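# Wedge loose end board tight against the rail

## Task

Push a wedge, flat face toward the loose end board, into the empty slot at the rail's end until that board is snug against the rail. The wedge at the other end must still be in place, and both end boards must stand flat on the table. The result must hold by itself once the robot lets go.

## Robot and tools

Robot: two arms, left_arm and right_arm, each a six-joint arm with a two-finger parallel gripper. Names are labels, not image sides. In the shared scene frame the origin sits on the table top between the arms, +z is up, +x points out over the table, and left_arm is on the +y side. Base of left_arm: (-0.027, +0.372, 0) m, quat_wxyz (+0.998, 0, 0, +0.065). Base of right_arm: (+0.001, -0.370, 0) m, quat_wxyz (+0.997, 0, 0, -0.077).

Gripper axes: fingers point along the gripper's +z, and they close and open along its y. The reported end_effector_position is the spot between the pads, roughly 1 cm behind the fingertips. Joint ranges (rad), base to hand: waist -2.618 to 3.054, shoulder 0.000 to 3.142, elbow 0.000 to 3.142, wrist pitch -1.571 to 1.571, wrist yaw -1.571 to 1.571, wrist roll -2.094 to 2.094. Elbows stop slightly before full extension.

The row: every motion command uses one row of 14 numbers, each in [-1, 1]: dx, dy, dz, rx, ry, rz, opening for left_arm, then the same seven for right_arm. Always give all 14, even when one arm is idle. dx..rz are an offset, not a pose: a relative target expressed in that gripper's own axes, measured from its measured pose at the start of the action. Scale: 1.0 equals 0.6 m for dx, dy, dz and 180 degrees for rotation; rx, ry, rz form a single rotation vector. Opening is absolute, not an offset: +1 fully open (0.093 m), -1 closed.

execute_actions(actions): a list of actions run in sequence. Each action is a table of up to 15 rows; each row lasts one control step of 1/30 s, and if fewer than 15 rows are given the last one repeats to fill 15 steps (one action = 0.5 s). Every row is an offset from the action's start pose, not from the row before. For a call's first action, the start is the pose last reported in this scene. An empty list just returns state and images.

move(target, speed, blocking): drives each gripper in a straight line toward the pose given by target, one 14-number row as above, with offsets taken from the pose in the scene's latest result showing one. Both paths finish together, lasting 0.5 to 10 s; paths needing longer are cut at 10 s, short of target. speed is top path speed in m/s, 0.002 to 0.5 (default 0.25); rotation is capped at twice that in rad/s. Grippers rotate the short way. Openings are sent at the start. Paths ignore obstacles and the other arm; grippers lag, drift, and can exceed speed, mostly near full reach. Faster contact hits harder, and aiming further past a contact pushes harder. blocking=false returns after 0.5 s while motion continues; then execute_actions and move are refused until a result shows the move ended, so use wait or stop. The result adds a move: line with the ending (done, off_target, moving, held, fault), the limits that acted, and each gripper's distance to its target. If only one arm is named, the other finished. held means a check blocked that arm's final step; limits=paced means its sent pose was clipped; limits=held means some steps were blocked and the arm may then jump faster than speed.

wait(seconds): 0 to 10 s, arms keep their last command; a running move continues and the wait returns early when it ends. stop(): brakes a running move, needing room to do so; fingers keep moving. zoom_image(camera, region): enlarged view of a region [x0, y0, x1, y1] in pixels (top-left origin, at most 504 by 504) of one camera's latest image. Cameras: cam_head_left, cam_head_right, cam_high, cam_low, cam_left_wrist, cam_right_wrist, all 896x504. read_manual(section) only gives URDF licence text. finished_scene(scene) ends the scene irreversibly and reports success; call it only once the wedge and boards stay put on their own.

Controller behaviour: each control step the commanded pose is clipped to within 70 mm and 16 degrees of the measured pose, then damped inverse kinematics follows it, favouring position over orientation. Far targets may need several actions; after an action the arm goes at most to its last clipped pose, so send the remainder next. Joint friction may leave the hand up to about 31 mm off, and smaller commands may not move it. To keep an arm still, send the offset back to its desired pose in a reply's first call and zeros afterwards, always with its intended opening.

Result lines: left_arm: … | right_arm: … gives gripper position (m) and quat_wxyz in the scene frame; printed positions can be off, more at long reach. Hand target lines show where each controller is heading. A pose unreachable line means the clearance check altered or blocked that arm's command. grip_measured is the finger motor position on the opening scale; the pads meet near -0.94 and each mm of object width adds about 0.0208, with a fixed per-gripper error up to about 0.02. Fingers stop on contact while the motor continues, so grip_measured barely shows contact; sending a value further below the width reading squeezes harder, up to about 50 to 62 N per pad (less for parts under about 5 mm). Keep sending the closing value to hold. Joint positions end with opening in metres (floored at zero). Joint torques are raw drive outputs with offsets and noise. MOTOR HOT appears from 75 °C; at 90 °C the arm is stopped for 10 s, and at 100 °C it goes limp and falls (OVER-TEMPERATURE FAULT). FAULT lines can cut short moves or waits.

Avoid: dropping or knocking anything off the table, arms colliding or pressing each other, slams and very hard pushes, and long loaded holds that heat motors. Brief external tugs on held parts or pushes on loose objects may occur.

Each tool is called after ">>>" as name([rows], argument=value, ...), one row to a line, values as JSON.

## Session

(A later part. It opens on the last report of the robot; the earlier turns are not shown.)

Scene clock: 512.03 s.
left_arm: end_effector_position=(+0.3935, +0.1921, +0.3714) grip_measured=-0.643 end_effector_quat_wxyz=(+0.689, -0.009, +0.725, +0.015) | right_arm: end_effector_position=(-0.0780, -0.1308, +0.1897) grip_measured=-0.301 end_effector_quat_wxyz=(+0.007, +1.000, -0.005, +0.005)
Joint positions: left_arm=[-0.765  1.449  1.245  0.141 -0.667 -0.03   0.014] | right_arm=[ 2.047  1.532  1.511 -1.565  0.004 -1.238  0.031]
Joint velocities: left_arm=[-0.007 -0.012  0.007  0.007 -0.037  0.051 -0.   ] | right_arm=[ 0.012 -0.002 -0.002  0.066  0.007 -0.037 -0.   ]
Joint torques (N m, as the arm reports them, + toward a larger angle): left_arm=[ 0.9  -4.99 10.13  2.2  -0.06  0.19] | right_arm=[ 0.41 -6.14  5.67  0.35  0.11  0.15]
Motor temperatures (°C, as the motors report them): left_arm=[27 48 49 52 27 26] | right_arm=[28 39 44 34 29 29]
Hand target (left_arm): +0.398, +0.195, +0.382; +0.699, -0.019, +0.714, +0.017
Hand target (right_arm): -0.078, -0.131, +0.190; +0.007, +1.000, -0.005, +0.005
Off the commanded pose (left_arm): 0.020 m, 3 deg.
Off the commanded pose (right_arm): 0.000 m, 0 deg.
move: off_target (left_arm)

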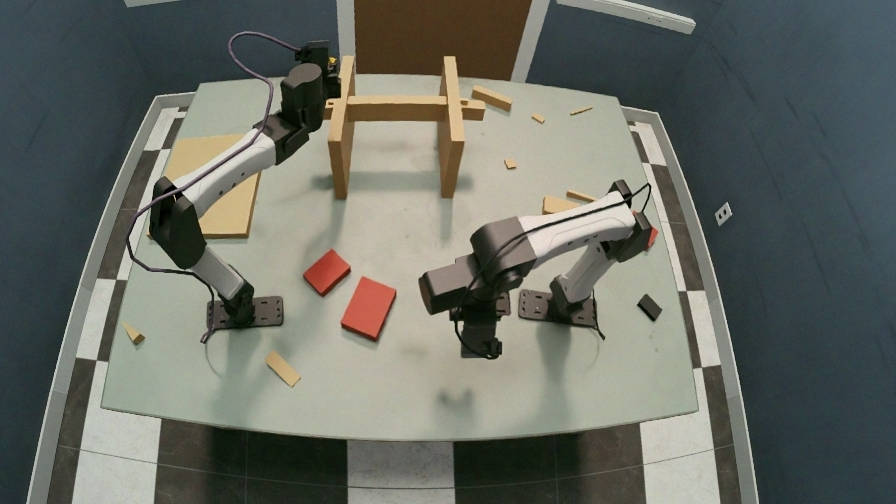

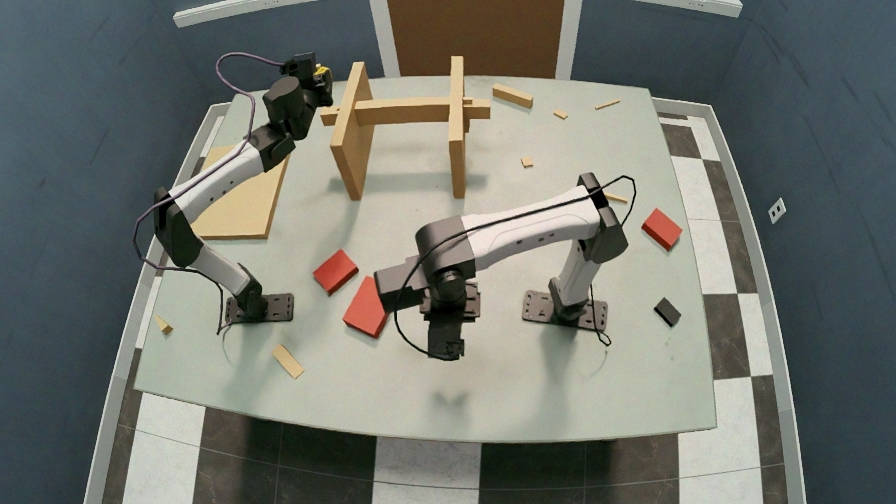

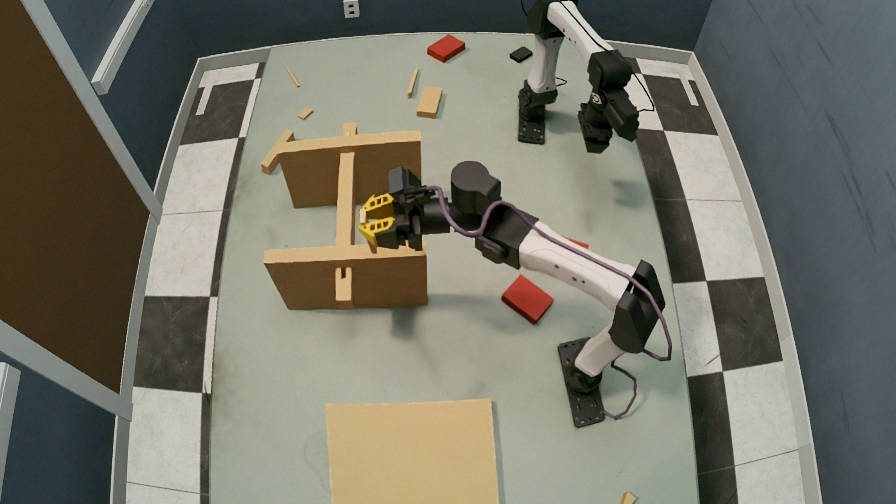

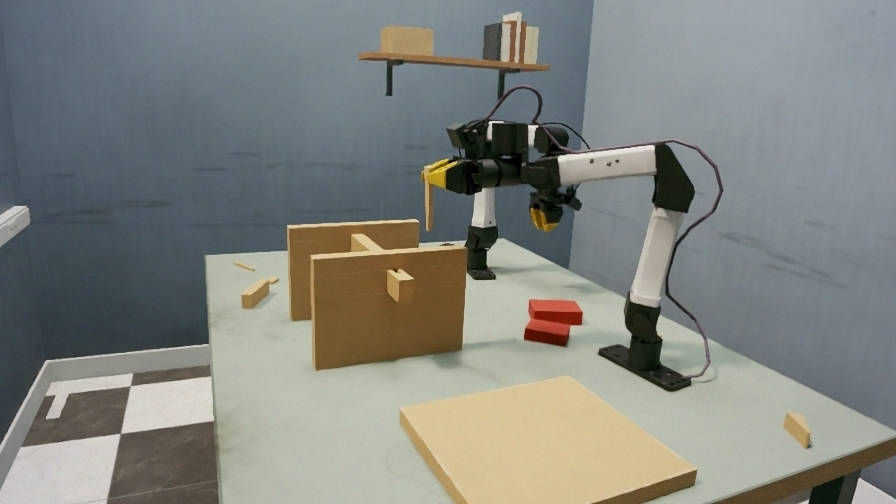

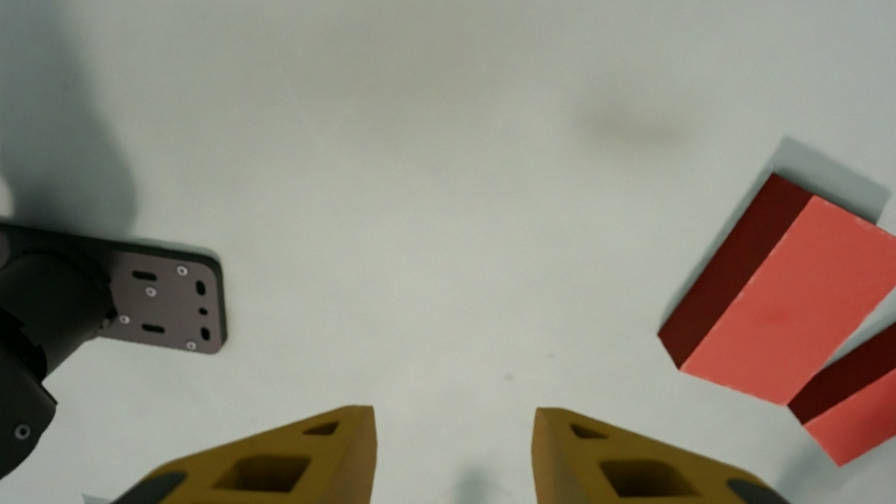

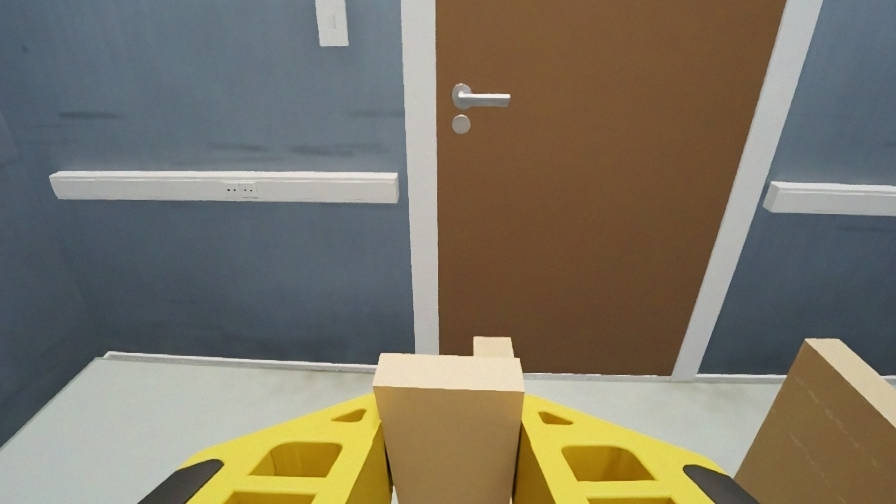

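>>> move(target=[0.0393, -0.0069, 0.0912, -0.0053, -0.02, -0.0031, -0.75, 0, 0, 0, 0, 0, 0, -0.3], speed=0.08)

Scene clock: 529.97 s.
left_arm: end_effector_position=(+0.4434, +0.1876, +0.3368) grip_measured=-0.643 end_effector_quat_wxyz=(+0.701, -0.012, +0.713, +0.021) | right_arm: end_effector_position=(-0.0780, -0.1308, +0.1897) grip_measured=-0.301 end_effector_quat_wxyz=(+0.007, +1.000, -0.005, +0.005)
Joint positions: left_arm=[-0.697  1.628  1.245  0.363 -0.613  0.     0.014] | right_arm=[ 2.047  1.532  1.511 -1.565  0.004 -1.238  0.031]
Joint velocities: left_arm=[-0.012 -0.017 -0.012  0.007 -0.007 -0.051  0.001] | right_arm=[-0.007 -0.007 -0.007 -0.081 -0.051  0.022 -0.   ]
Joint torques (N m, as the arm reports them, + toward a larger angle): left_arm=[ 0.84 -7.56  9.48  2.16  0.07  0.17] | right_arm=[ 0.4  -6.14  5.67  0.35  0.1   0.15]
Motor temperatures (°C, as the motors report them): left_arm=[27 47 52 53 27 26] | right_arm=[28 39 43 34 29 29]
Hand target (left_arm): +0.447, +0.191, +0.346; +0.711, -0.018, +0.703, +0.018
Hand target (right_arm): -0.078, -0.131, +0.190; +0.007, +1.000, -0.005, +0.005
Off the commanded pose (left_arm): 0.009 m, 2 deg.
Off the commanded pose (right_arm): 0.000 m, 0 deg.
move: done

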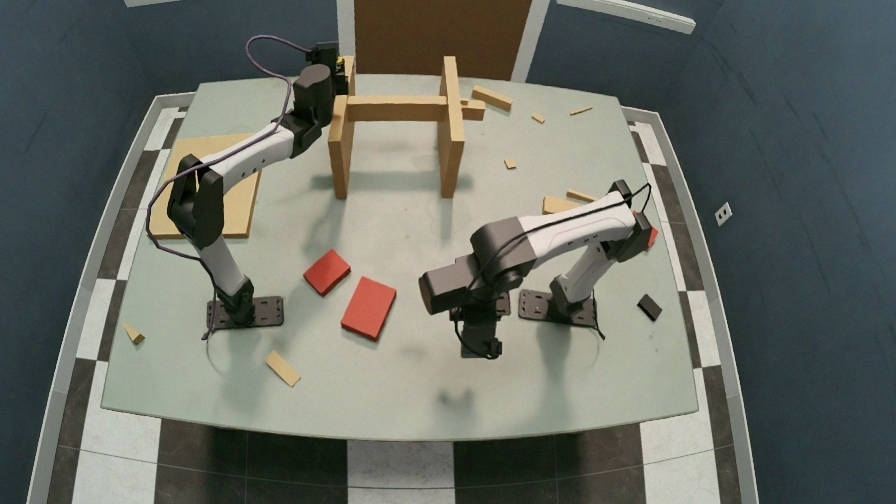

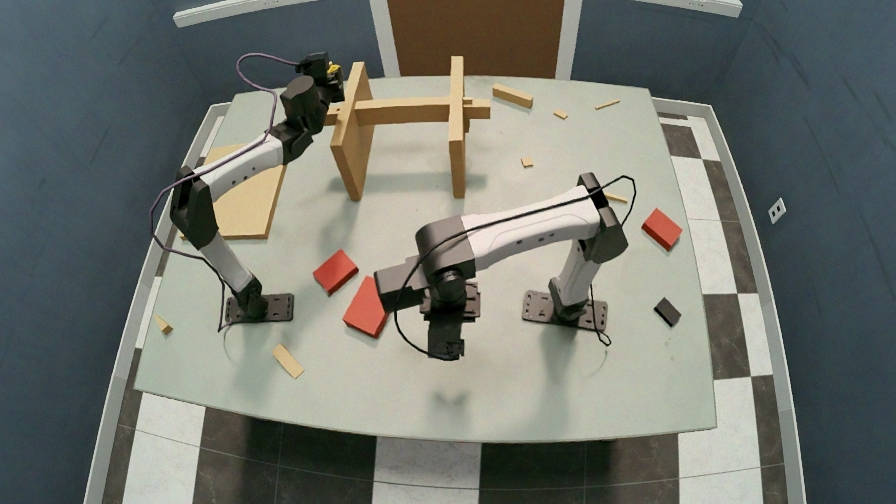

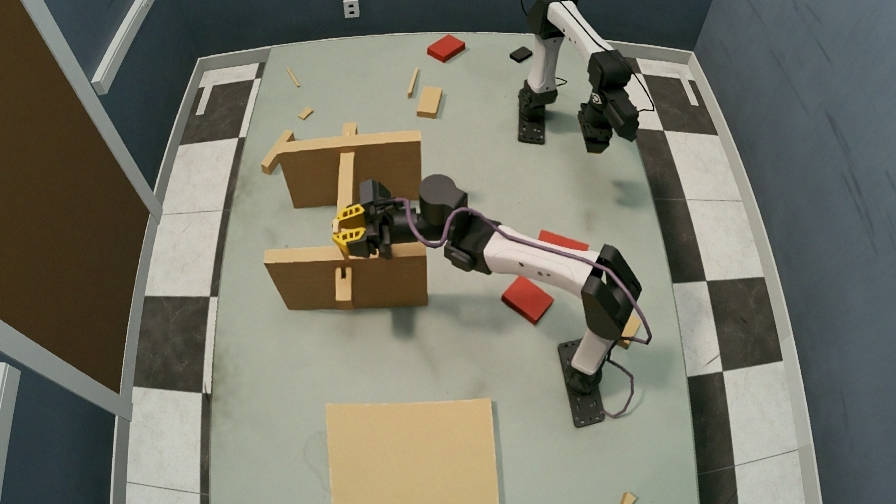

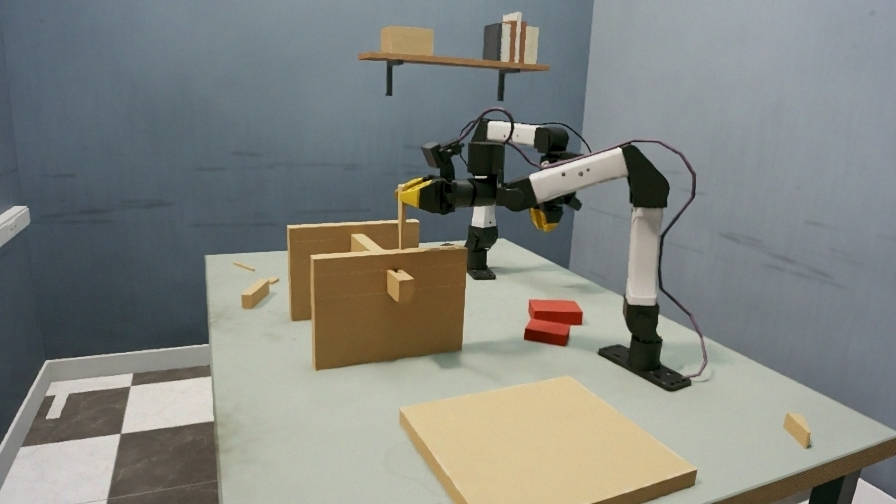

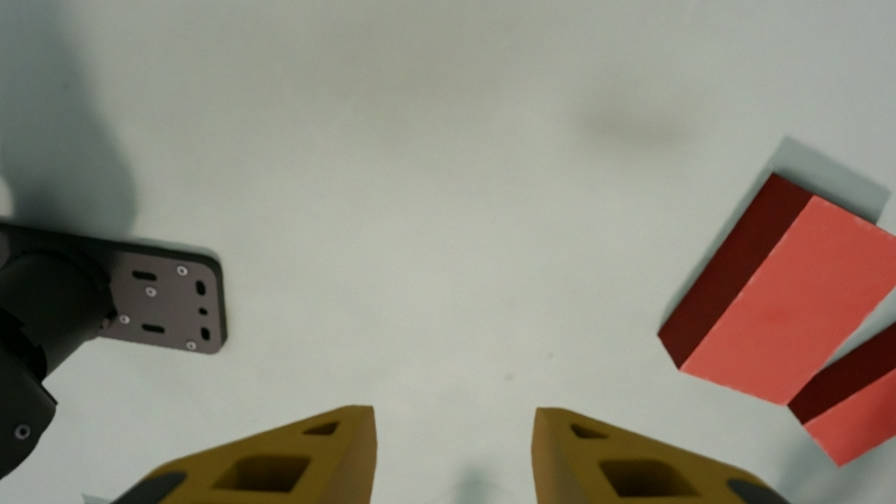

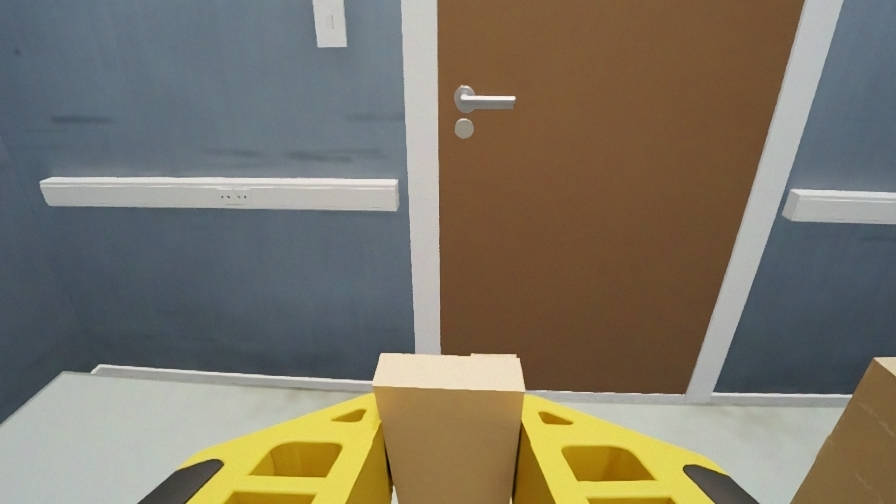

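>>> zoom_image(camera="cam_low", region=[340, 170, 480, 310])

>>> zoom_image(camera="cam_high", region=[290, 190, 410, 310])

>>> zoom_image(camera="cam_head_right", region=[290, 40, 410, 160])

Region (340, 170, 480, 310) of cam_low's 896x504 image, scaled by 3.600, with more detail than that image has.

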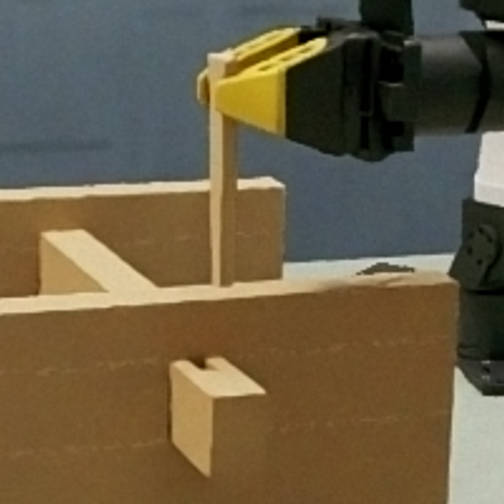

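Region (290, 190, 410, 310) of cam_high's 896x504 image, scaled by 4.200, with more detail than that image has.

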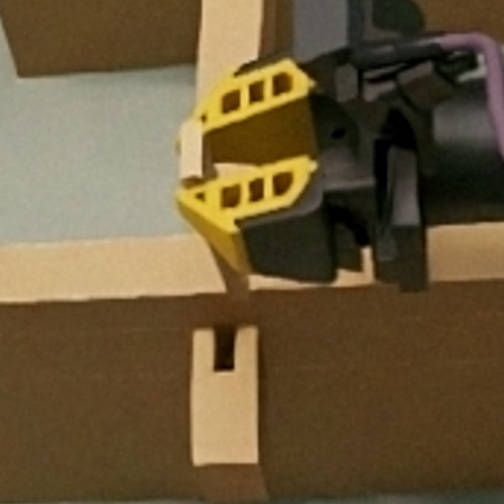

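Region (290, 40, 410, 160) of cam_head_right's 896x504 image, scaled by 4.200, with more detail than that image has.

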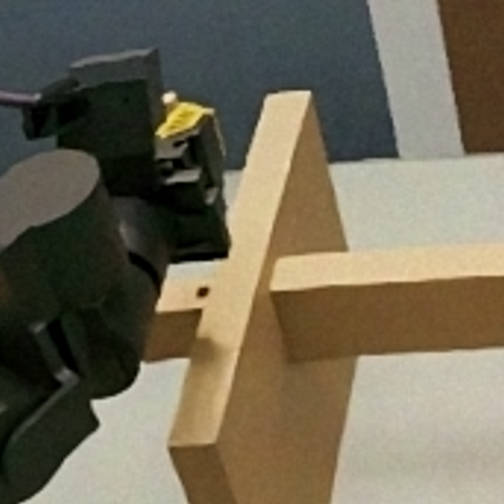

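>>> move(target=[-0.005, 0.0105, 0.027, 0, -0.008, 0, -0.75, 0, 0, 0, 0, 0, 0, -0.3], speed=0.03)

Scene clock: 553.63 s.
left_arm: end_effector_position=(+0.4539, +0.1926, +0.3266) grip_measured=-0.643 end_effector_quat_wxyz=(+0.697, -0.006, +0.717, +0.025) | right_arm: end_effector_position=(-0.0780, -0.1308, +0.1897) grip_measured=-0.301 end_effector_quat_wxyz=(+0.007, +1.000, -0.005, +0.005)
Joint positions: left_arm=[-0.669  1.655  1.245  0.377 -0.581  0.009  0.014] | right_arm=[ 2.047  1.532  1.511 -1.565  0.004 -1.238  0.031]
Joint velocities: left_arm=[ 0.007 -0.017 -0.002 -0.037  0.037 -0.051 -0.001] | right_arm=[ 0.012 -0.022 -0.027  0.037 -0.037 -0.037  0.   ]
Joint torques (N m, as the arm reports them, + toward a larger angle): left_arm=[ 0.91 -7.48 10.27  2.18  0.1   0.16] | right_arm=[ 0.41 -6.13  5.65  0.34  0.1   0.14]
Motor temperatures (°C, as the motors report them): left_arm=[27 48 53 54 27 26] | right_arm=[28 38 43 33 29 29]
Hand target (left_arm): +0.459, +0.195, +0.340; +0.710, -0.012, +0.704, +0.021
Hand target (right_arm): -0.078, -0.131, +0.190; +0.007, +1.000, -0.005, +0.005
Off the commanded pose (left_arm): 0.014 m, 2 deg.
Off the commanded pose (right_arm): 0.000 m, 0 deg.
move: off_target (left_arm)

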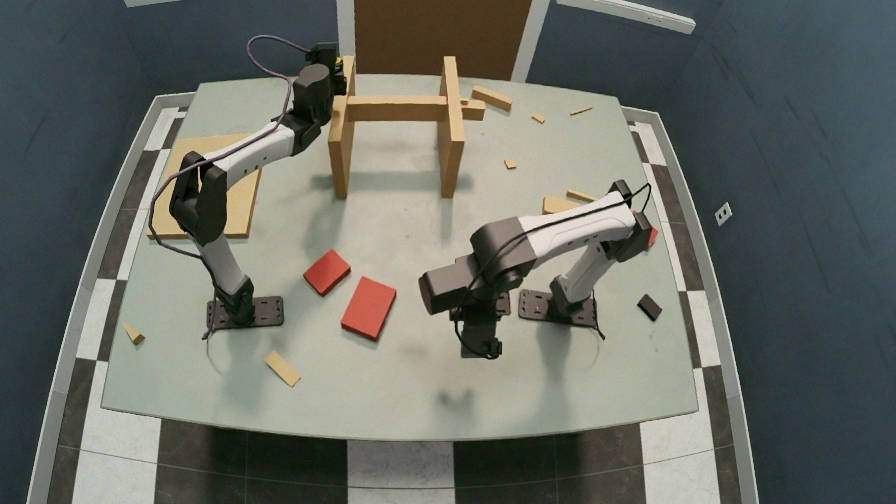

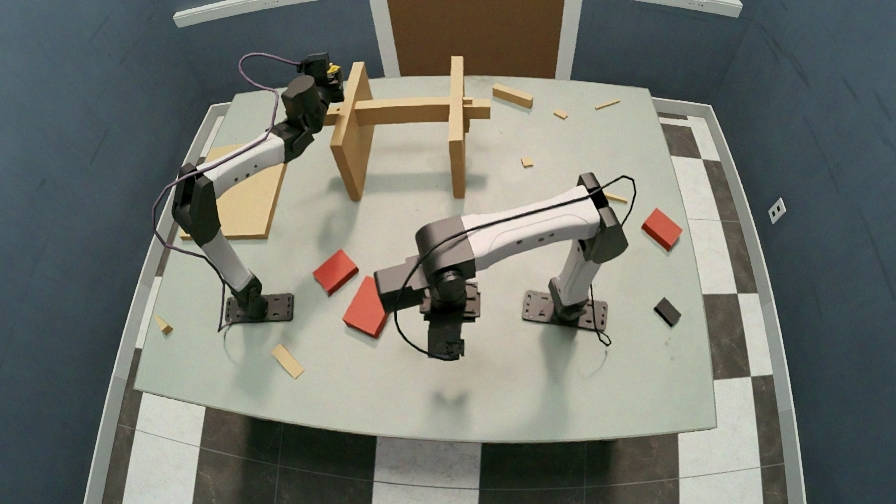

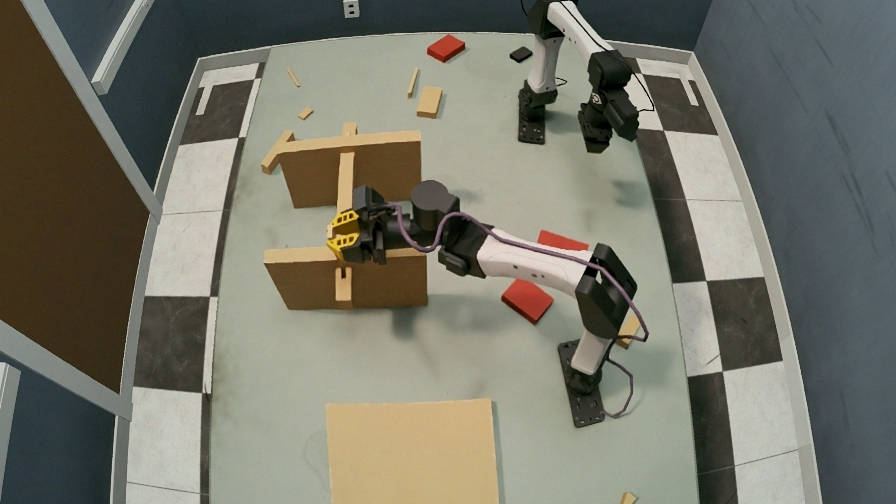

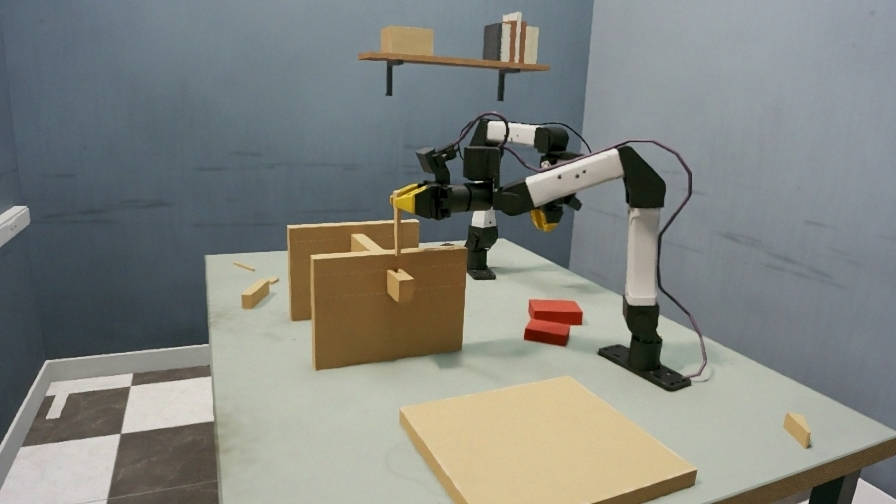

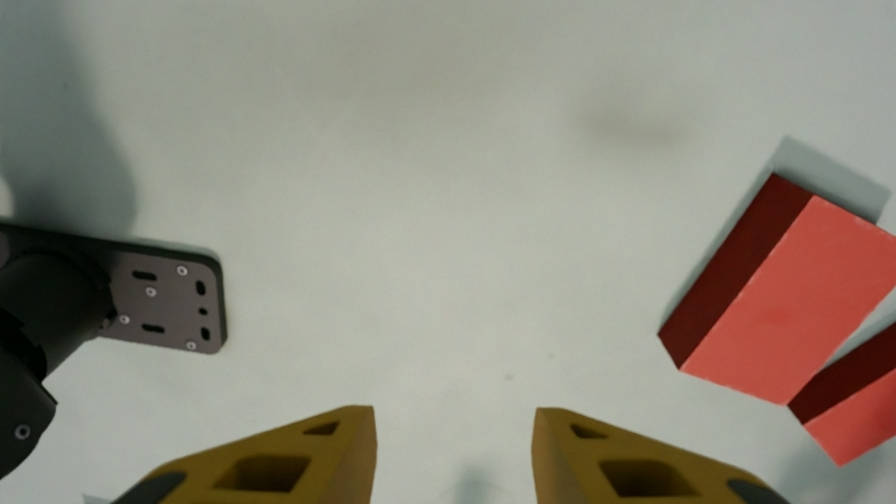

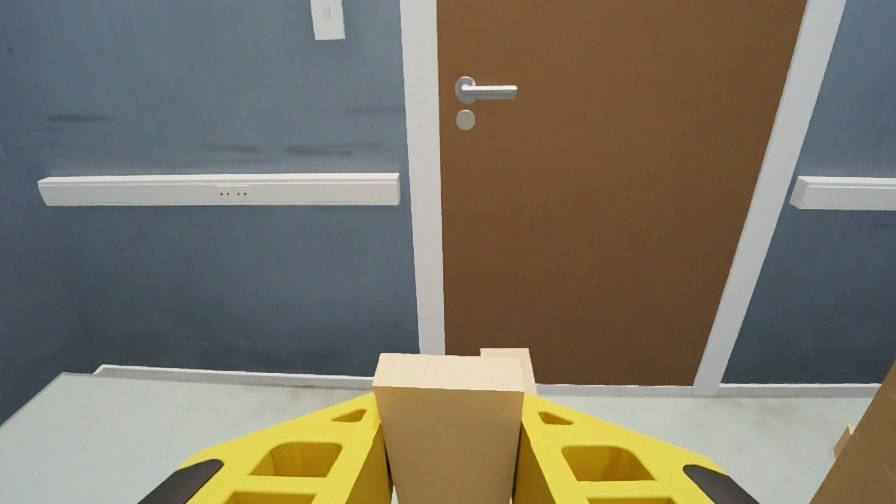

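>>> zoom_image(camera="cam_low", region=[350, 180, 450, 300])

>>> zoom_image(camera="cam_high", region=[300, 210, 400, 310])

Region (350, 180, 450, 300) of cam_low's 896x504 image, scaled by 4.200, with more detail than that image has.

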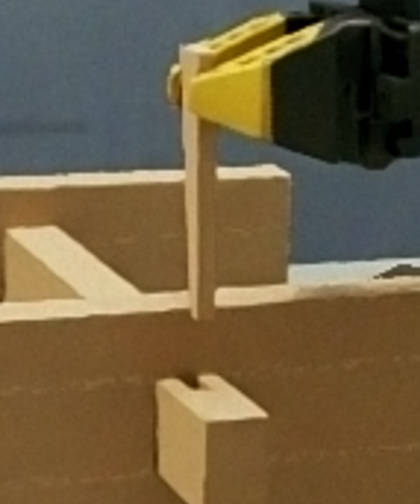

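Region (300, 210, 400, 310) of cam_high's 896x504 image, scaled by 5.040, with more detail than that image has.

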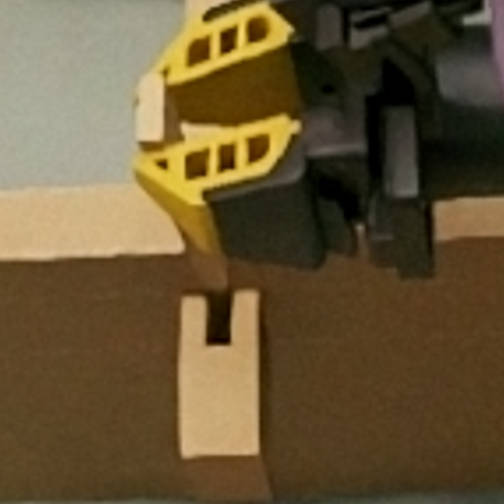

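>>> move(target=[0.03, 0, 0.004, 0, -0.01, 0, -0.75, 0, 0, 0, 0, 0, 0, -0.3], speed=0.03)

Scene clock: 570.33 s.
left_arm: end_effector_position=(+0.4544, +0.1920, +0.3108) grip_measured=-0.643 end_effector_quat_wxyz=(+0.704, -0.006, +0.710, +0.024) | right_arm: end_effector_position=(-0.0780, -0.1308, +0.1897) grip_measured=-0.301 end_effector_quat_wxyz=(+0.007, +1.000, -0.005, +0.005)
Joint positions: left_arm=[-0.669  1.674  1.18   0.485 -0.579  0.02   0.014] | right_arm=[ 2.047  1.532  1.511 -1.565  0.004 -1.238  0.031]
Joint velocities: left_arm=[-0.007 -0.002 -0.007 -0.022  0.037 -0.037 -0.001] | right_arm=[ 0.027 -0.017  0.012 -0.007 -0.051 -0.022 -0.   ]
Joint torques (N m, as the arm reports them, + toward a larger angle): left_arm=[ 0.55 -7.65  7.49  2.18  0.03  0.18] | right_arm=[ 0.4  -6.12  5.67  0.35  0.1   0.15]
Motor temperatures (°C, as the motors report them): left_arm=[27 48 54 54 27 26] | right_arm=[28 38 43 33 29 29]
Hand target (left_arm): +0.456, +0.193, +0.309; +0.708, -0.005, +0.706, +0.025
Hand target (right_arm): -0.078, -0.131, +0.190; +0.007, +1.000, -0.005, +0.005
Off the commanded pose (left_arm): 0.003 m, 1 deg.
Off the commanded pose (right_arm): 0.000 m, 0 deg.
move: done

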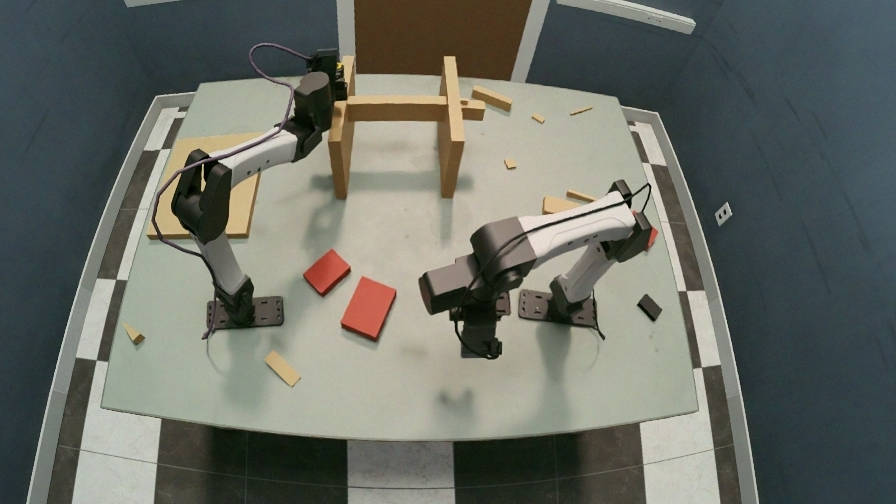

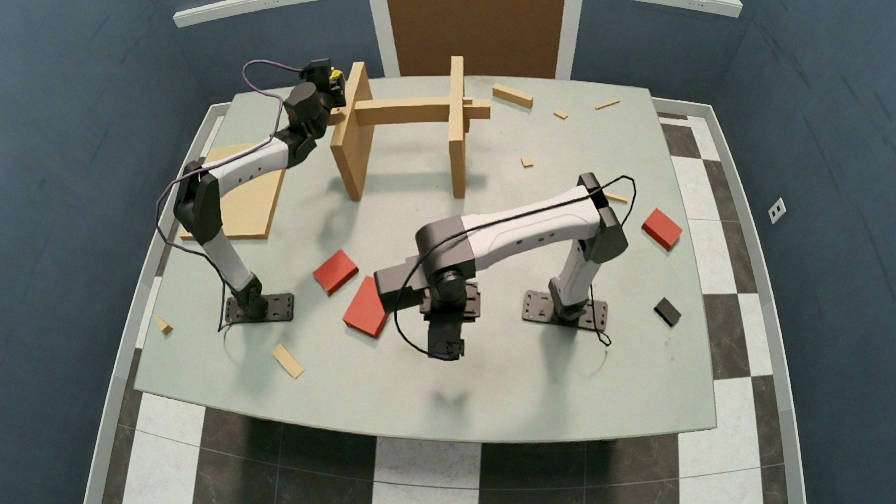

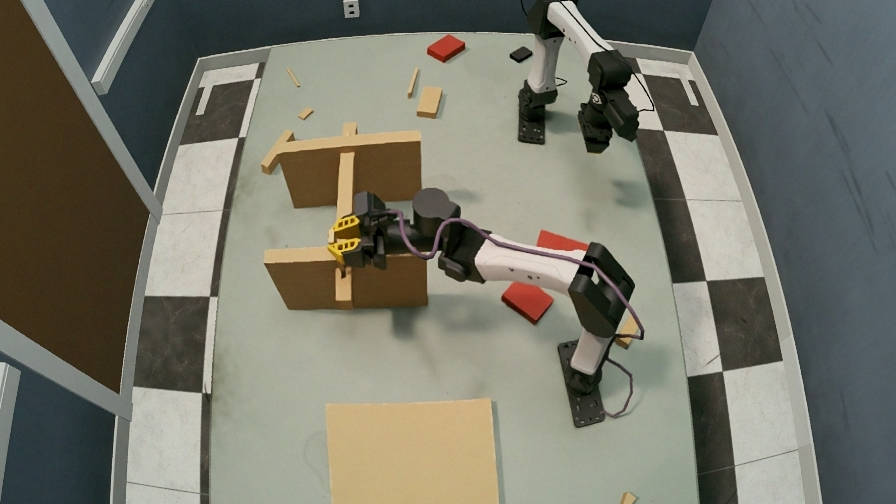

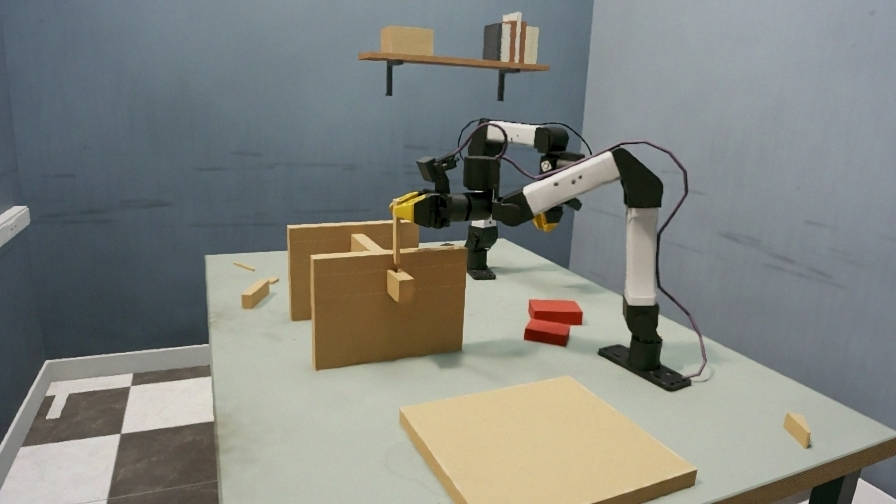

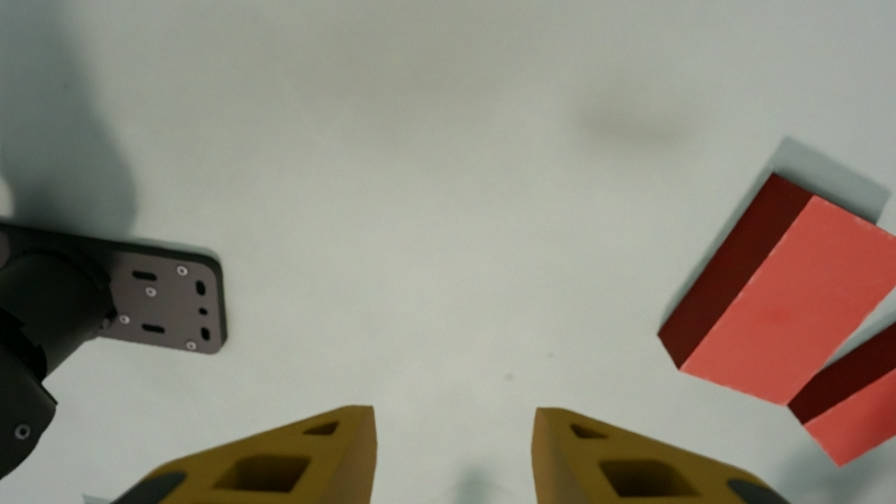

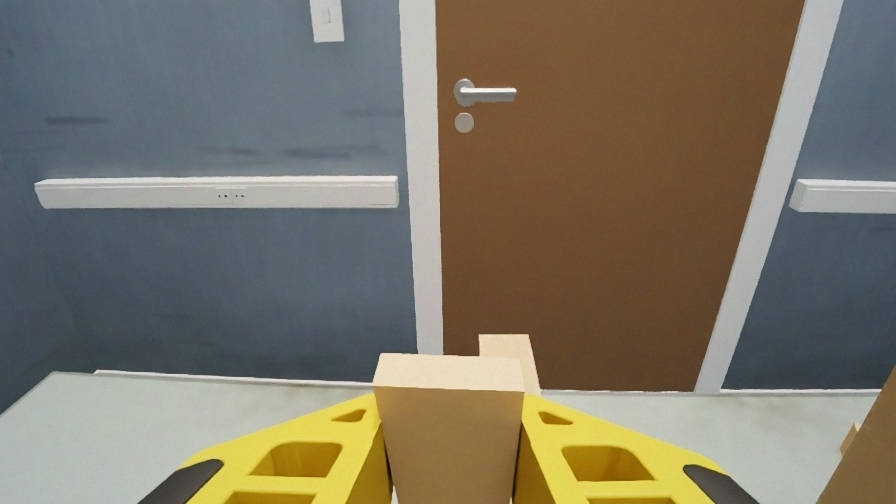

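>>> zoom_image(camera="cam_low", region=[365, 225, 435, 295])

>>> zoom_image(camera="cam_high", region=[310, 235, 380, 305])

Region (365, 225, 435, 295) of cam_low's 896x504 image, scaled by 7.200, with more detail than that image has.

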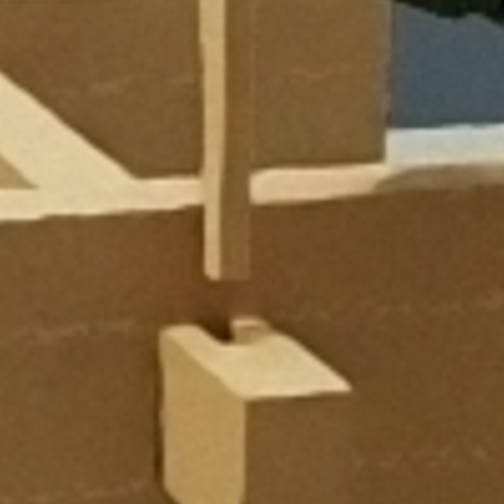

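Region (310, 235, 380, 305) of cam_high's 896x504 image, scaled by 7.200, with more detail than that image has.

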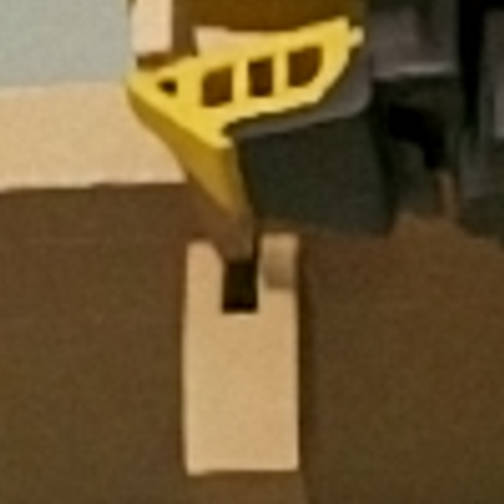

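>>> move(target=[0.05, 0, 0.001, 0, -0.003, 0, -0.75, 0, 0, 0, 0, 0, 0, -0.3], speed=0.02)

Scene clock: 587.07 s.
left_arm: end_effector_position=(+0.4540, +0.1922, +0.2851) grip_measured=-0.643 end_effector_quat_wxyz=(+0.705, -0.006, +0.709, +0.023) | right_arm: end_effector_position=(-0.0780, -0.1308, +0.1897) grip_measured=-0.301 end_effector_quat_wxyz=(+0.007, +1.000, -0.005, +0.005)
Joint positions: left_arm=[-0.669  1.703  1.103  0.594 -0.579  0.021  0.014] | right_arm=[ 2.047  1.532  1.511 -1.565  0.004 -1.238  0.031]
Joint velocities: left_arm=[-0.012 -0.017  0.007 -0.081 -0.037 -0.007  0.   ] | right_arm=[-0.007 -0.012 -0.012 -0.051 -0.095 -0.037 -0.002]
Joint torques (N m, as the arm reports them, + toward a larger angle): left_arm=[ 0.28 -7.58  6.91  2.21  0.03  0.15] | right_arm=[ 0.4  -6.12  5.67  0.34  0.1   0.15]
Motor temperatures (°C, as the motors report them): left_arm=[27 49 52 54 27 26] | right_arm=[28 38 43 33 29 29]
Hand target (left_arm): +0.455, +0.192, +0.281; +0.707, -0.006, +0.707, +0.024
Hand target (right_arm): -0.078, -0.131, +0.190; +0.007, +1.000, -0.005, +0.005
Off the commanded pose (left_arm): 0.004 m, 0 deg.
Off the commanded pose (right_arm): 0.000 m, 0 deg.
move: done

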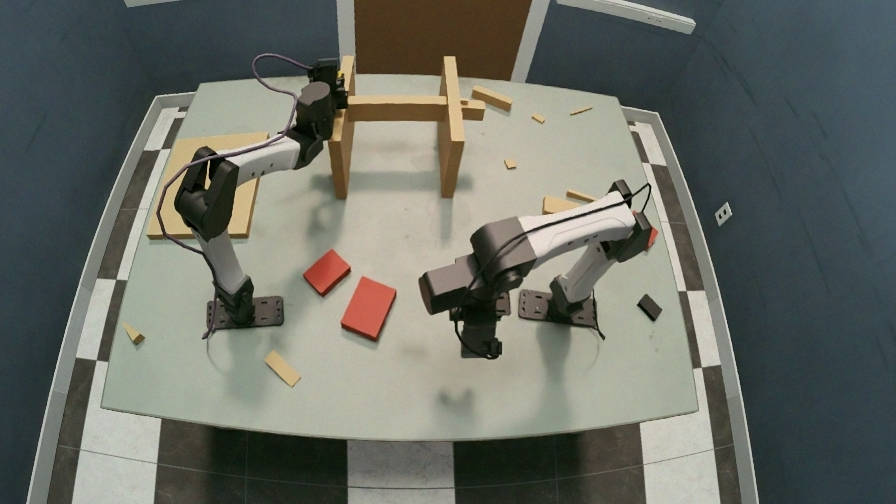

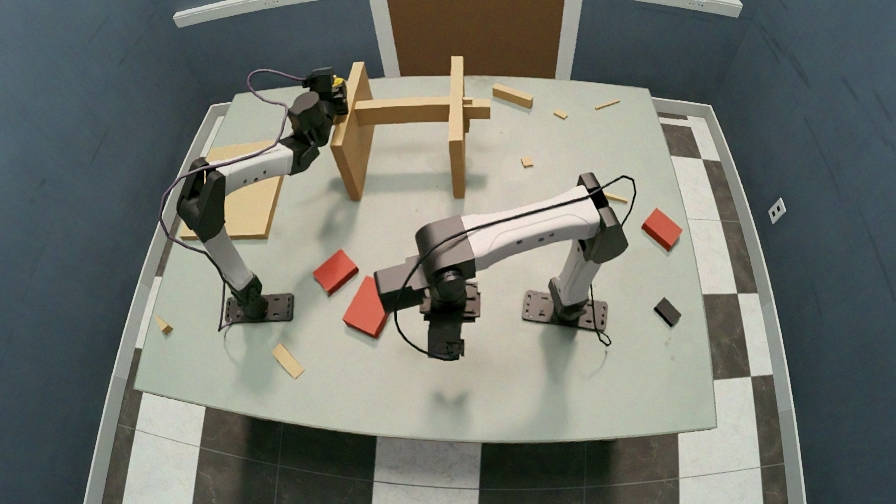

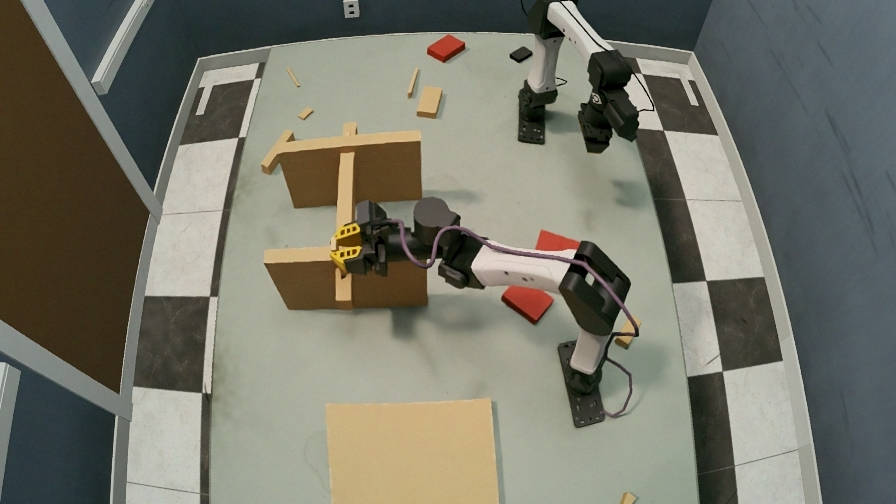

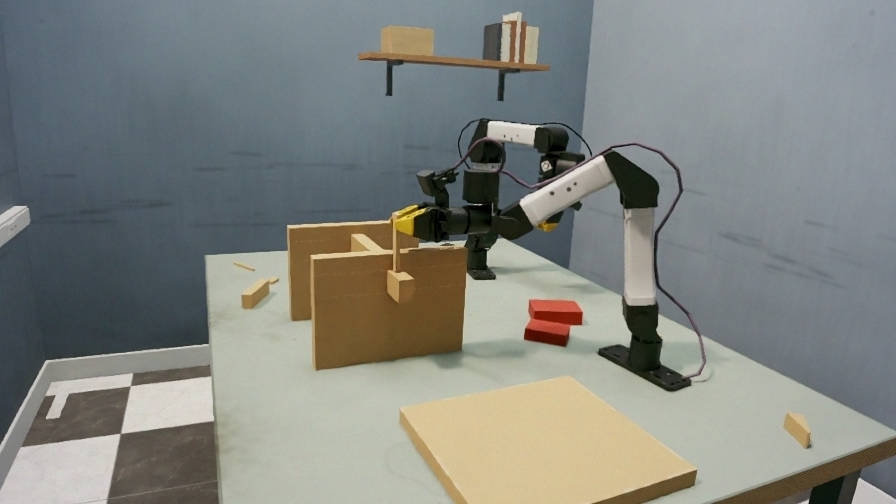

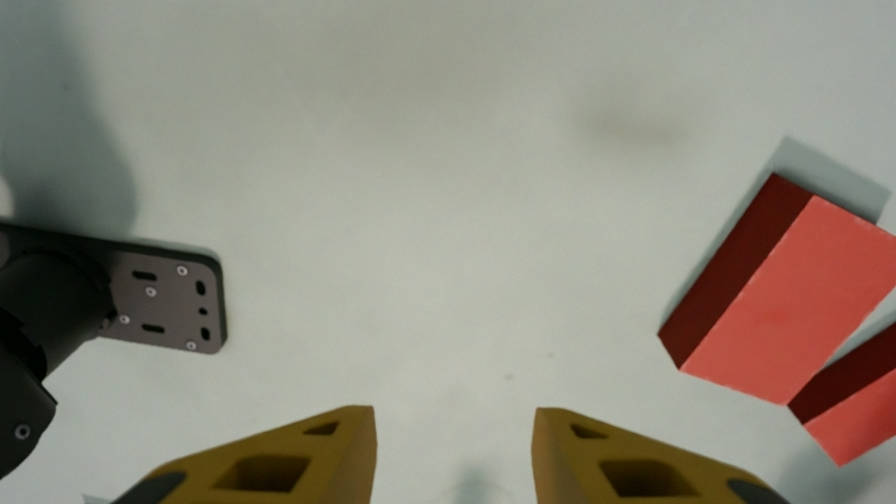

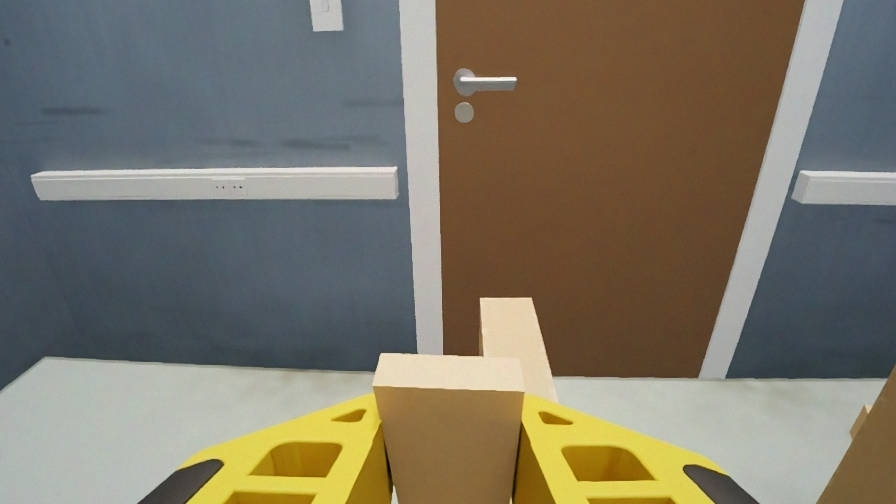

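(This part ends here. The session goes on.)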